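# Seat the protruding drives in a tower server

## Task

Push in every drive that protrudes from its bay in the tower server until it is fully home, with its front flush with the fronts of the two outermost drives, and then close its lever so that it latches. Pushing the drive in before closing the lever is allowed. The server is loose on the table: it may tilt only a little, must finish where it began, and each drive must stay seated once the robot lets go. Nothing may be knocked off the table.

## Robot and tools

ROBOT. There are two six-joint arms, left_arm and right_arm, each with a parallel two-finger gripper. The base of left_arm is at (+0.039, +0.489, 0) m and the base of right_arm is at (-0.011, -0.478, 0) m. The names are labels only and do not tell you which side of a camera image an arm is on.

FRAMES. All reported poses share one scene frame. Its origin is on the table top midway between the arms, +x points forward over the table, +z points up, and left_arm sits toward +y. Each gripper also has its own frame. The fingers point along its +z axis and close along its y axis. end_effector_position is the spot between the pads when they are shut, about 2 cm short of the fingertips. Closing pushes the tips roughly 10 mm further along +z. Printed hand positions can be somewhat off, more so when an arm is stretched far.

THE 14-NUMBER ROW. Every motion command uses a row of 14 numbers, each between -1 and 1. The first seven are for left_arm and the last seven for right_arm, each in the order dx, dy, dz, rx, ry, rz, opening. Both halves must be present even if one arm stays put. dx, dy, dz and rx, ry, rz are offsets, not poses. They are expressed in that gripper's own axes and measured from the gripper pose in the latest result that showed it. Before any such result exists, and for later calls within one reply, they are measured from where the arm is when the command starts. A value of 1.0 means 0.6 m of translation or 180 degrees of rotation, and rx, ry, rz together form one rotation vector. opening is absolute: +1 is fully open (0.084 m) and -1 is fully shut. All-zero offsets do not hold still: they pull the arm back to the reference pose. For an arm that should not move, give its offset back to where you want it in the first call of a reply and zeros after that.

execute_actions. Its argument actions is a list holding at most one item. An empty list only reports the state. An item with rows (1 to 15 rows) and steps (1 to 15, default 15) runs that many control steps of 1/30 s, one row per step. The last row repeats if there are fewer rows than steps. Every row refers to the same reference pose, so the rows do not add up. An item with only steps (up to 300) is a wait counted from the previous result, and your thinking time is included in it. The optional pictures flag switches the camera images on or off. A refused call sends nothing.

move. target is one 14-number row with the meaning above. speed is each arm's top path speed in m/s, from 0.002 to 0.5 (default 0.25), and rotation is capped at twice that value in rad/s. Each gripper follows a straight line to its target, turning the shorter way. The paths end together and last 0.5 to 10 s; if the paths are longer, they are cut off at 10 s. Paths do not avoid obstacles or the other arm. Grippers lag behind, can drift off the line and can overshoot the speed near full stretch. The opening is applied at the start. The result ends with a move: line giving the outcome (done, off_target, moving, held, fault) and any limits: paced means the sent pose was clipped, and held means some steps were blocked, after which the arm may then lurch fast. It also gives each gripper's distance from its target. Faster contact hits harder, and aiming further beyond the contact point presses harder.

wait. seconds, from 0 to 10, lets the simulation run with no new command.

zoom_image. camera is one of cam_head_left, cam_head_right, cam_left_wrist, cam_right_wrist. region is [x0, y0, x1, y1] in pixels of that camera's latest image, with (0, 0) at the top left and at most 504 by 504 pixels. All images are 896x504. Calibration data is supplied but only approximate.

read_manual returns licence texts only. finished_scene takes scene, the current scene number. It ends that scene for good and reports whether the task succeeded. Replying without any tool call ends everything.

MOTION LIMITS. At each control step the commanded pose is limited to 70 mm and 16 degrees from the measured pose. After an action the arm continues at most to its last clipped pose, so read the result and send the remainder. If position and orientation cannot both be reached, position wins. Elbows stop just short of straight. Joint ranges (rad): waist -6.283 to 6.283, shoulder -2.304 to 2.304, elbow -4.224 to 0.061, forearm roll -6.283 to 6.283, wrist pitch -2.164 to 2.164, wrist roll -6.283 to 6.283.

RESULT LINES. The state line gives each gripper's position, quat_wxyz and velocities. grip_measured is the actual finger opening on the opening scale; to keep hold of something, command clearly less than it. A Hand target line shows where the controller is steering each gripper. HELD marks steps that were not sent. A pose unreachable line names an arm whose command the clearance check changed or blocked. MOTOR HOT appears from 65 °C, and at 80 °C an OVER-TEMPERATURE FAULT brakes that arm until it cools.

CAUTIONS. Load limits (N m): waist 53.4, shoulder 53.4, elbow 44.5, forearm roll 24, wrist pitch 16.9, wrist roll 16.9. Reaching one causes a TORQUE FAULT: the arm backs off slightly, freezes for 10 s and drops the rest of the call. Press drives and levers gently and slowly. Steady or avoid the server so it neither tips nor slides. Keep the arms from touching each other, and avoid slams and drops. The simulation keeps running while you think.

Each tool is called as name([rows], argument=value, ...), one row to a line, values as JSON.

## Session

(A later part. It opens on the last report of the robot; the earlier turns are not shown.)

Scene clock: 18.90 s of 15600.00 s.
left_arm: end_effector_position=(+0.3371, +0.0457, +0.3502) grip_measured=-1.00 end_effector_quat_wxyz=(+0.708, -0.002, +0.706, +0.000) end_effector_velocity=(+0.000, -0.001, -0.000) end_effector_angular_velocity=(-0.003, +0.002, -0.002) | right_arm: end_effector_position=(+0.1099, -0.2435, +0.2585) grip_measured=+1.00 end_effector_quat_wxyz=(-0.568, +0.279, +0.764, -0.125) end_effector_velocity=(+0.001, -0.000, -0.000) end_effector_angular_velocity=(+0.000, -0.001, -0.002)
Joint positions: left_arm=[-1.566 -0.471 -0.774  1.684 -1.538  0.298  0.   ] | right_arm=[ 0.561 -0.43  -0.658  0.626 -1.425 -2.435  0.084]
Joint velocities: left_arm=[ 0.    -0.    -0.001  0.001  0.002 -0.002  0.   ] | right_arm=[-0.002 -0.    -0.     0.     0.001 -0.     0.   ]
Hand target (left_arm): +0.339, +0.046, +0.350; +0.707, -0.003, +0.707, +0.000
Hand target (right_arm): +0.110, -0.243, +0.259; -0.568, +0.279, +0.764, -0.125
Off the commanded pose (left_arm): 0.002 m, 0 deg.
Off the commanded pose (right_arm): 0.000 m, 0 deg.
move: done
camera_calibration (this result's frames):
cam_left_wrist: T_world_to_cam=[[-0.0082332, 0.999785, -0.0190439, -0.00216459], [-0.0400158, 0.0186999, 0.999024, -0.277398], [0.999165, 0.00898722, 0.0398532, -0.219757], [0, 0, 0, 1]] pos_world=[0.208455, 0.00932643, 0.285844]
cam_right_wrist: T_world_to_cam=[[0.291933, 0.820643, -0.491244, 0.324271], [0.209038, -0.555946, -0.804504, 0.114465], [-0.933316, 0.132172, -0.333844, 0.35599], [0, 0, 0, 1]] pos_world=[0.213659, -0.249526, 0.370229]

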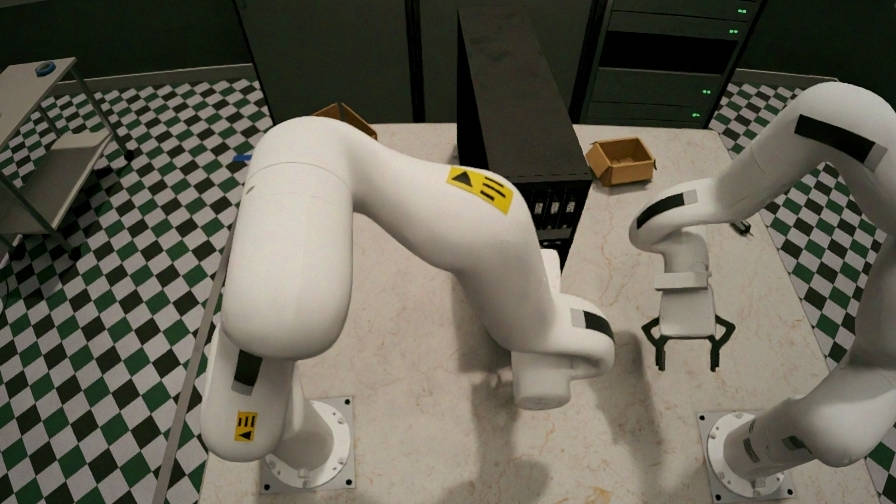

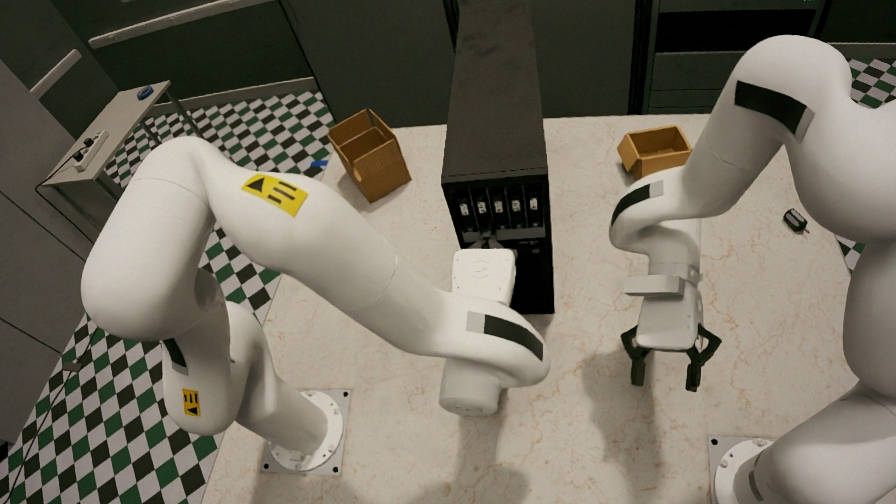

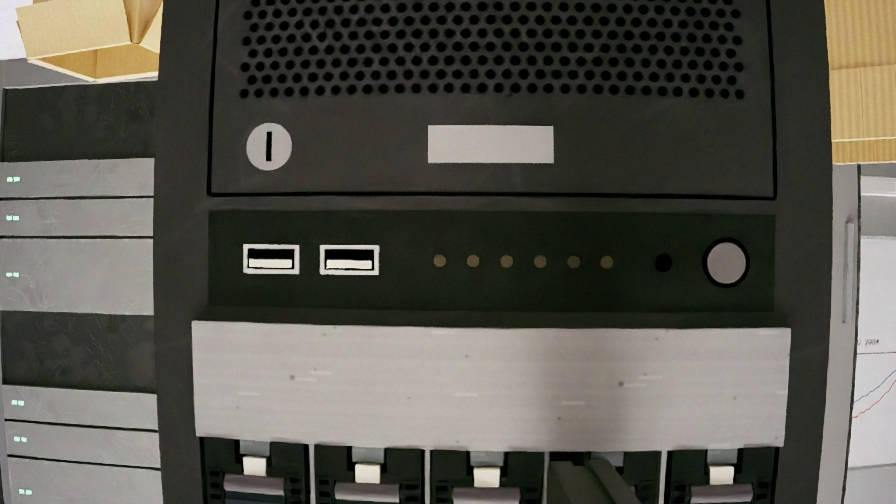

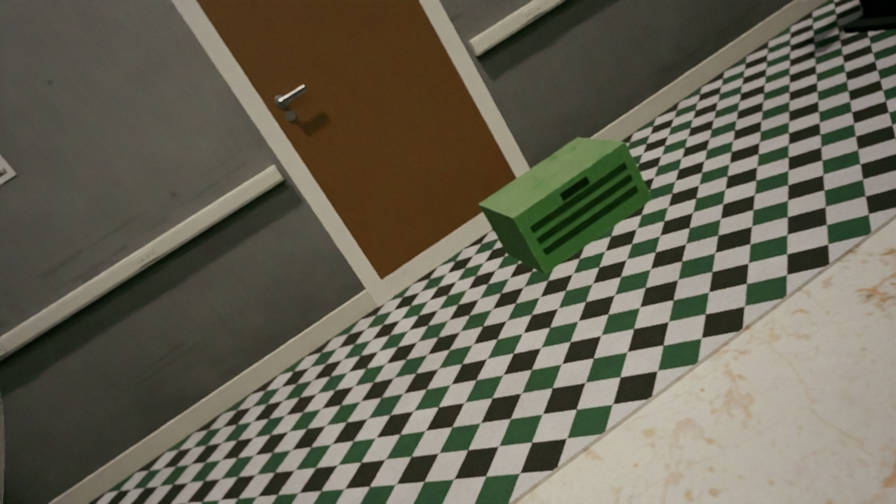

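move(target=[-0.1, 0.0, -0.008, 0, 0, 0, -1, 0, 0, 0, 0, 0, 0, 1], speed=0.04)

Scene clock: 21.47 s of 15600.00 s.
left_arm: end_effector_position=(+0.3322, +0.0459, +0.4101) grip_measured=-1.00 end_effector_quat_wxyz=(+0.708, -0.002, +0.706, +0.000) end_effector_velocity=(-0.000, -0.000, +0.001) end_effector_angular_velocity=(-0.000, +0.000, -0.000) | right_arm: end_effector_position=(+0.1099, -0.2435, +0.2585) grip_measured=+1.00 end_effector_quat_wxyz=(-0.568, +0.279, +0.764, -0.125) end_effector_velocity=(+0.000, +0.000, -0.000) end_effector_angular_velocity=(+0.000, -0.001, +0.000)
Joint positions: left_arm=[-1.577 -0.34  -0.778  1.669 -1.528  0.433  0.   ] | right_arm=[ 0.561 -0.43  -0.658  0.626 -1.425 -2.435  0.084]
Joint velocities: left_arm=[-0.     0.003 -0.    -0.     0.     0.003  0.   ] | right_arm=[ 0.    -0.    -0.     0.     0.001 -0.     0.   ]
Hand target (left_arm): +0.332, +0.046, +0.410; +0.708, -0.002, +0.706, +0.000
Hand target (right_arm): +0.110, -0.243, +0.259; -0.568, +0.279, +0.764, -0.125
Off the commanded pose (left_arm): 0.000 m, 0 deg.
Off the commanded pose (right_arm): 0.000 m, 0 deg.
move: done
camera_calibration (this result's frames):
cam_left_wrist: T_world_to_cam=[[-0.00825455, 0.999787, -0.0188944, -0.00127379], [-0.0402601, 0.0185475, 0.999017, -0.337352], [0.999155, 0.00900713, 0.0400984, -0.217306], [0, 0, 0, 1]] pos_world=[0.20353, 0.00948784, 0.34571]
cam_right_wrist: T_world_to_cam=[[0.291933, 0.820643, -0.491244, 0.324271], [0.209038, -0.555946, -0.804504, 0.114465], [-0.933316, 0.132172, -0.333845, 0.35599], [0, 0, 0, 1]] pos_world=[0.213659, -0.249526, 0.370229]

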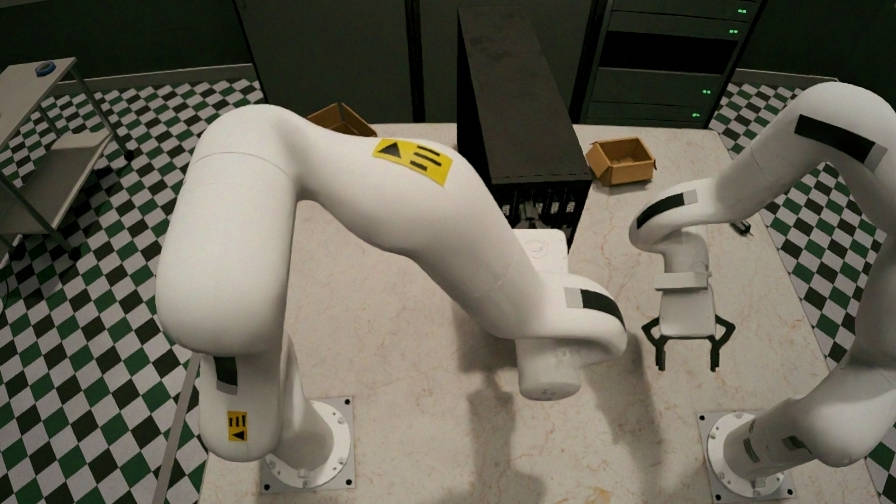

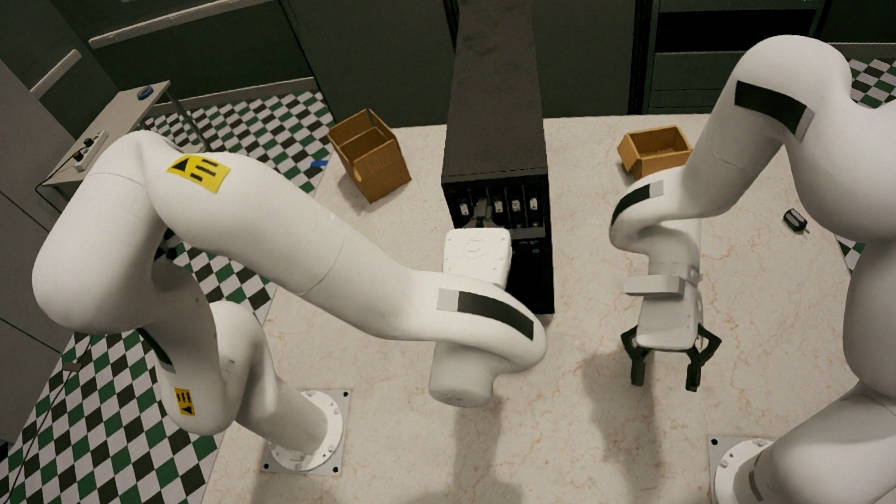

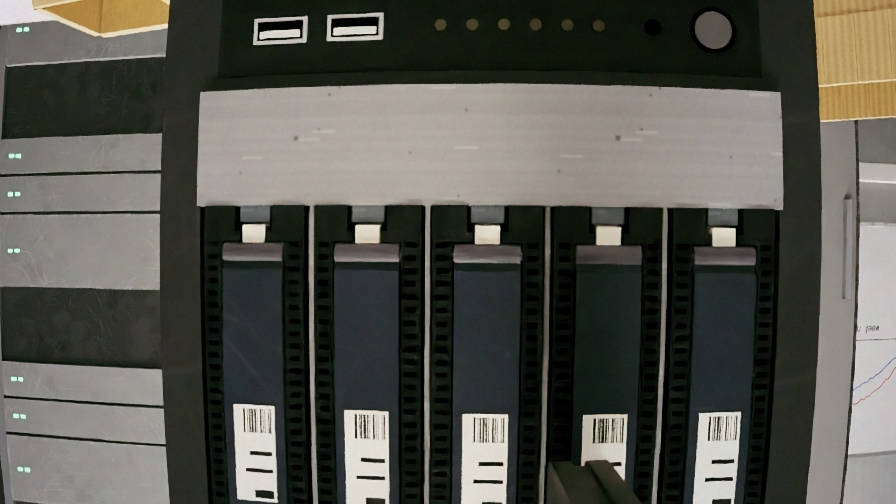

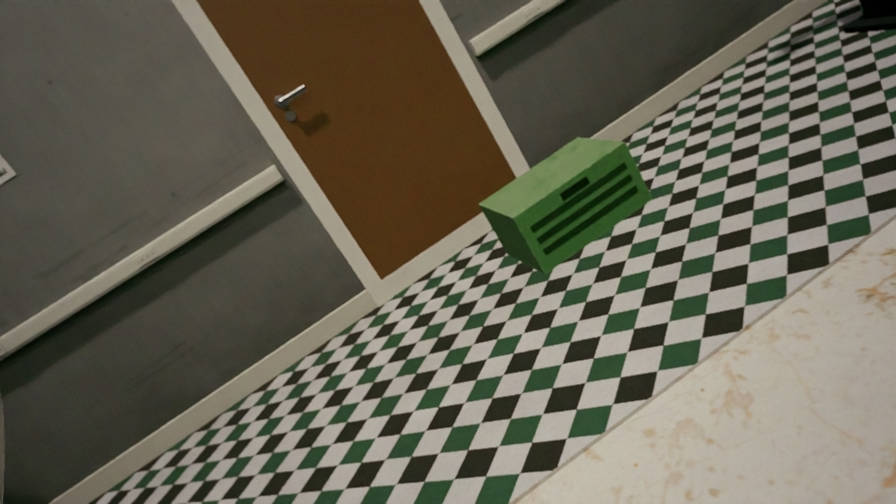

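move(target=[0, 0.0, 0.018, 0, 0, 0, -1, 0, 0, 0, 0, 0, 0, 1], speed=0.015)

Scene clock: 22.90 s of 15600.00 s.
left_arm: end_effector_position=(+0.3404, +0.0444, +0.4103) grip_measured=-1.00 end_effector_quat_wxyz=(+0.708, +0.000, +0.706, -0.002) end_effector_velocity=(+0.000, -0.000, -0.000) end_effector_angular_velocity=(+0.003, +0.000, -0.001) | right_arm: end_effector_position=(+0.1099, -0.2435, +0.2585) grip_measured=+1.00 end_effector_quat_wxyz=(-0.568, +0.279, +0.764, -0.125) end_effector_velocity=(-0.000, +0.000, -0.000) end_effector_angular_velocity=(-0.000, -0.000, +0.002)
Joint positions: left_arm=[-1.559 -0.342 -0.781  1.69  -1.519  0.433  0.   ] | right_arm=[ 0.561 -0.43  -0.658  0.626 -1.425 -2.435  0.084]
Joint velocities: left_arm=[ 0.001 -0.001  0.     0.002  0.001  0.002  0.   ] | right_arm=[ 0.002 -0.     0.    -0.     0.001 -0.    -0.   ]
Hand target (left_arm): +0.343, +0.046, +0.410; +0.708, -0.002, +0.706, +0.000
Hand target (right_arm): +0.110, -0.243, +0.259; -0.568, +0.279, +0.764, -0.125
Off the commanded pose (left_arm): 0.003 m, 0 deg.
Off the commanded pose (right_arm): 0.000 m, 0 deg.
move: done
camera_calibration (this result's frames):
cam_left_wrist: T_world_to_cam=[[-0.0030909, 0.999819, -0.0187796, -0.00154663], [-0.0406747, 0.0186385, 0.998999, -0.336981], [0.999168, 0.00385166, 0.0406097, -0.225495], [0, 0, 0, 1]] pos_world=[0.211596, 0.00869568, 0.345772]
cam_right_wrist: T_world_to_cam=[[0.291933, 0.820643, -0.491244, 0.32427], [0.209038, -0.555946, -0.804504, 0.114465], [-0.933316, 0.132172, -0.333845, 0.35599], [0, 0, 0, 1]] pos_world=[0.213659, -0.249526, 0.370229]

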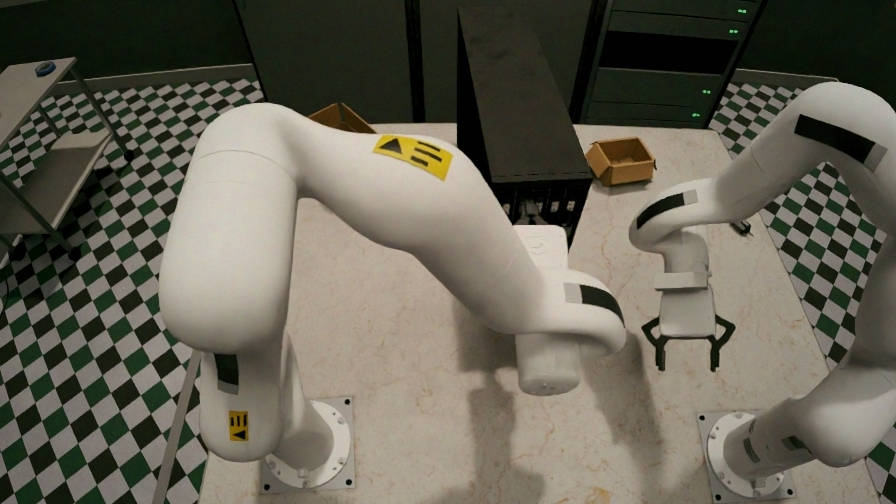

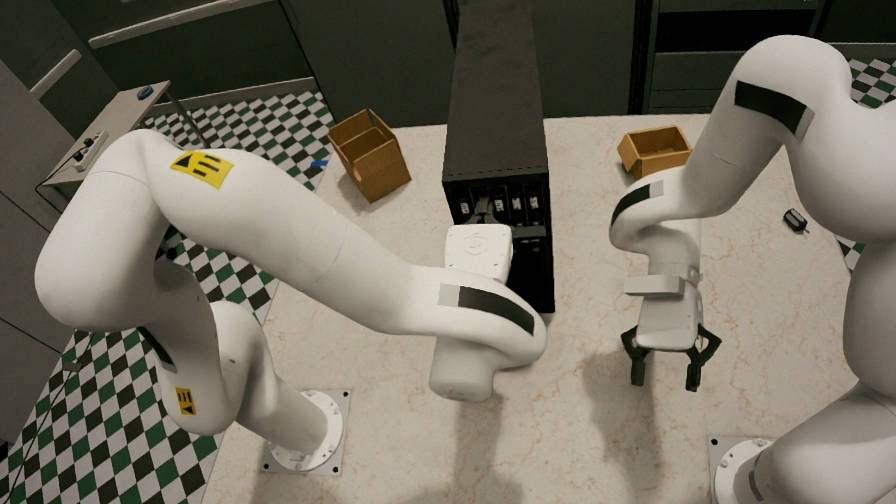

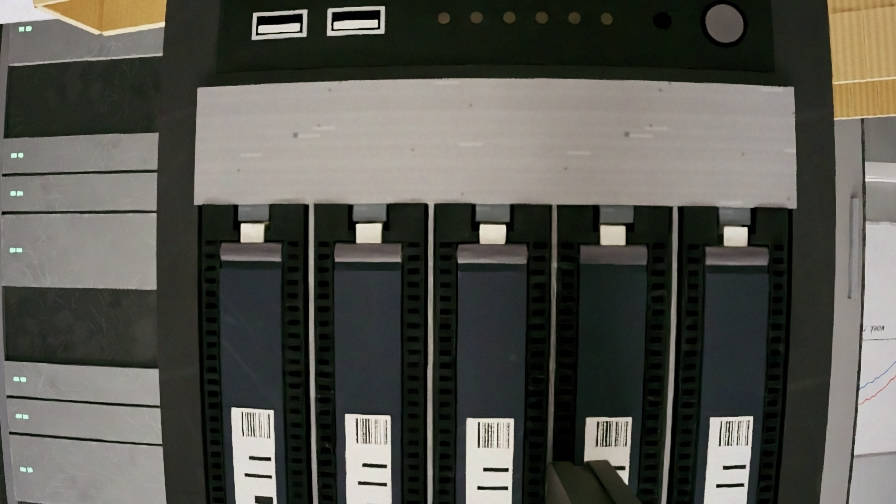

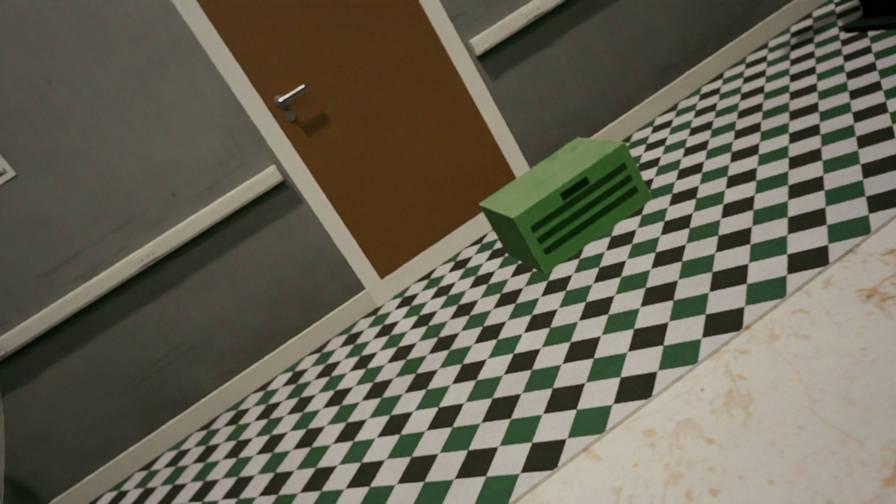

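move(target=[-0.017, 0.058, -0.36, 0, 0, 0, -1, 0, 0, 0, 0, 0, 0, 1], speed=0.25)

Scene clock: 24.83 s of 15600.00 s.
left_arm: end_effector_position=(+0.1245, +0.0794, +0.4199) grip_measured=-1.00 end_effector_quat_wxyz=(+0.709, -0.000, +0.706, -0.002) end_effector_velocity=(-0.002, +0.000, +0.000) end_effector_angular_velocity=(+0.000, +0.001, -0.001) | right_arm: end_effector_position=(+0.1099, -0.2435, +0.2585) grip_measured=+1.00 end_effector_quat_wxyz=(-0.568, +0.279, +0.764, -0.125) end_effector_velocity=(-0.000, +0.000, -0.000) end_effector_angular_velocity=(+0.000, +0.000, +0.002)
Joint positions: left_arm=[-2.057 -0.306 -0.759  1.239 -1.733  0.424  0.   ] | right_arm=[ 0.561 -0.43  -0.658  0.626 -1.425 -2.435  0.084]
Joint velocities: left_arm=[-0.005 -0.    -0.001 -0.004 -0.002  0.001  0.   ] | right_arm=[ 0.002 -0.    -0.    -0.    -0.    -0.     0.   ]
Hand target (left_arm): +0.124, +0.079, +0.420; +0.709, -0.000, +0.706, -0.002
Hand target (right_arm): +0.110, -0.243, +0.259; -0.568, +0.279, +0.764, -0.125
Off the commanded pose (left_arm): 0.000 m, 0 deg.
Off the commanded pose (right_arm): 0.000 m, 0 deg.
move: done
camera_calibration (this result's frames):
cam_left_wrist: T_world_to_cam=[[-0.00320306, 0.999809, -0.0192648, -0.0367745], [-0.0418143, 0.0191142, 0.998943, -0.355879], [0.99912, 0.00400521, 0.0417451, -0.010757], [0, 0, 0, 1]] pos_world=[-0.00425107, 0.043613, 0.355244]
cam_right_wrist: T_world_to_cam=[[0.291933, 0.820643, -0.491244, 0.32427], [0.209038, -0.555946, -0.804504, 0.114465], [-0.933316, 0.132173, -0.333845, 0.35599], [0, 0, 0, 1]] pos_world=[0.213659, -0.249526, 0.370229]

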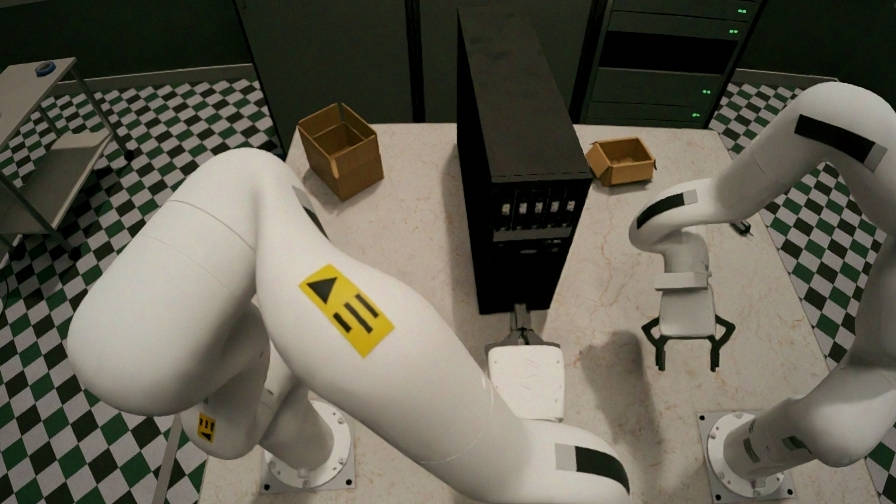

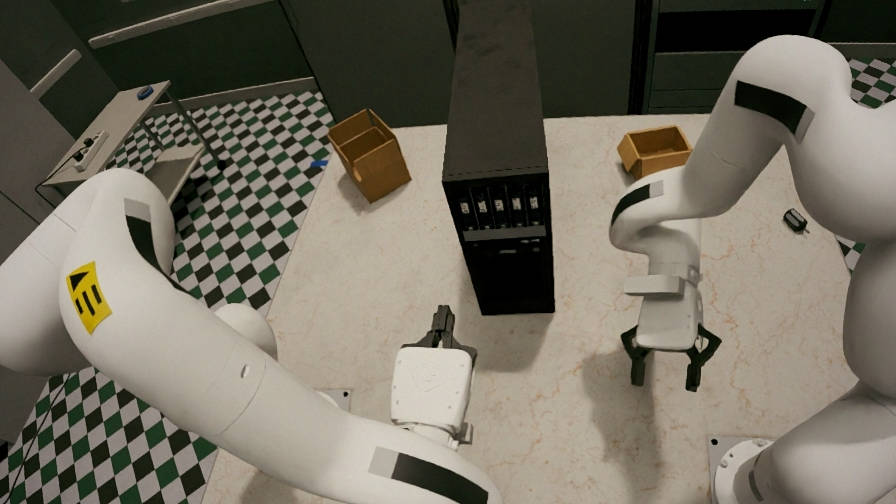

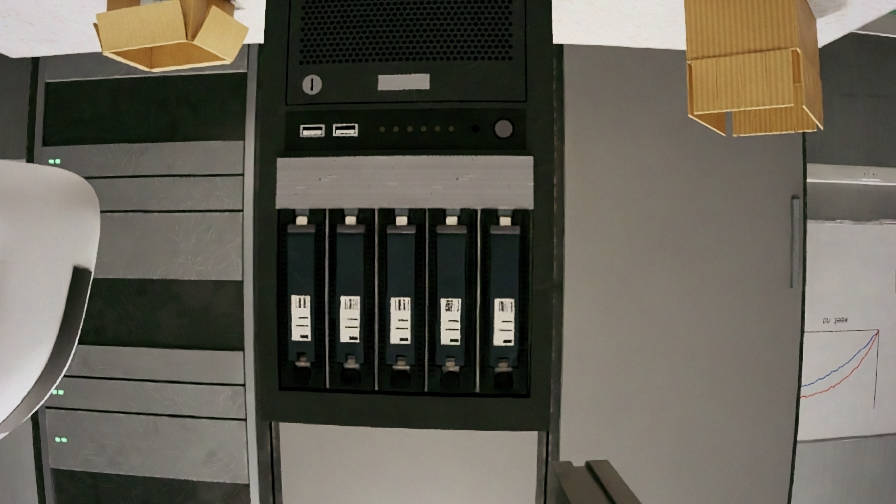

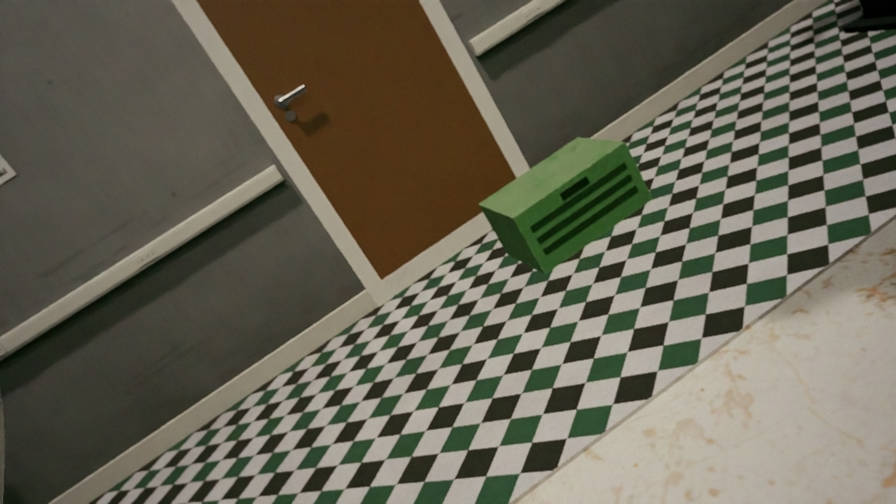

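All five drives are seated and latched, and the server is in the same place.

finished_scene(scene=2)

The scene is finished: the task was done.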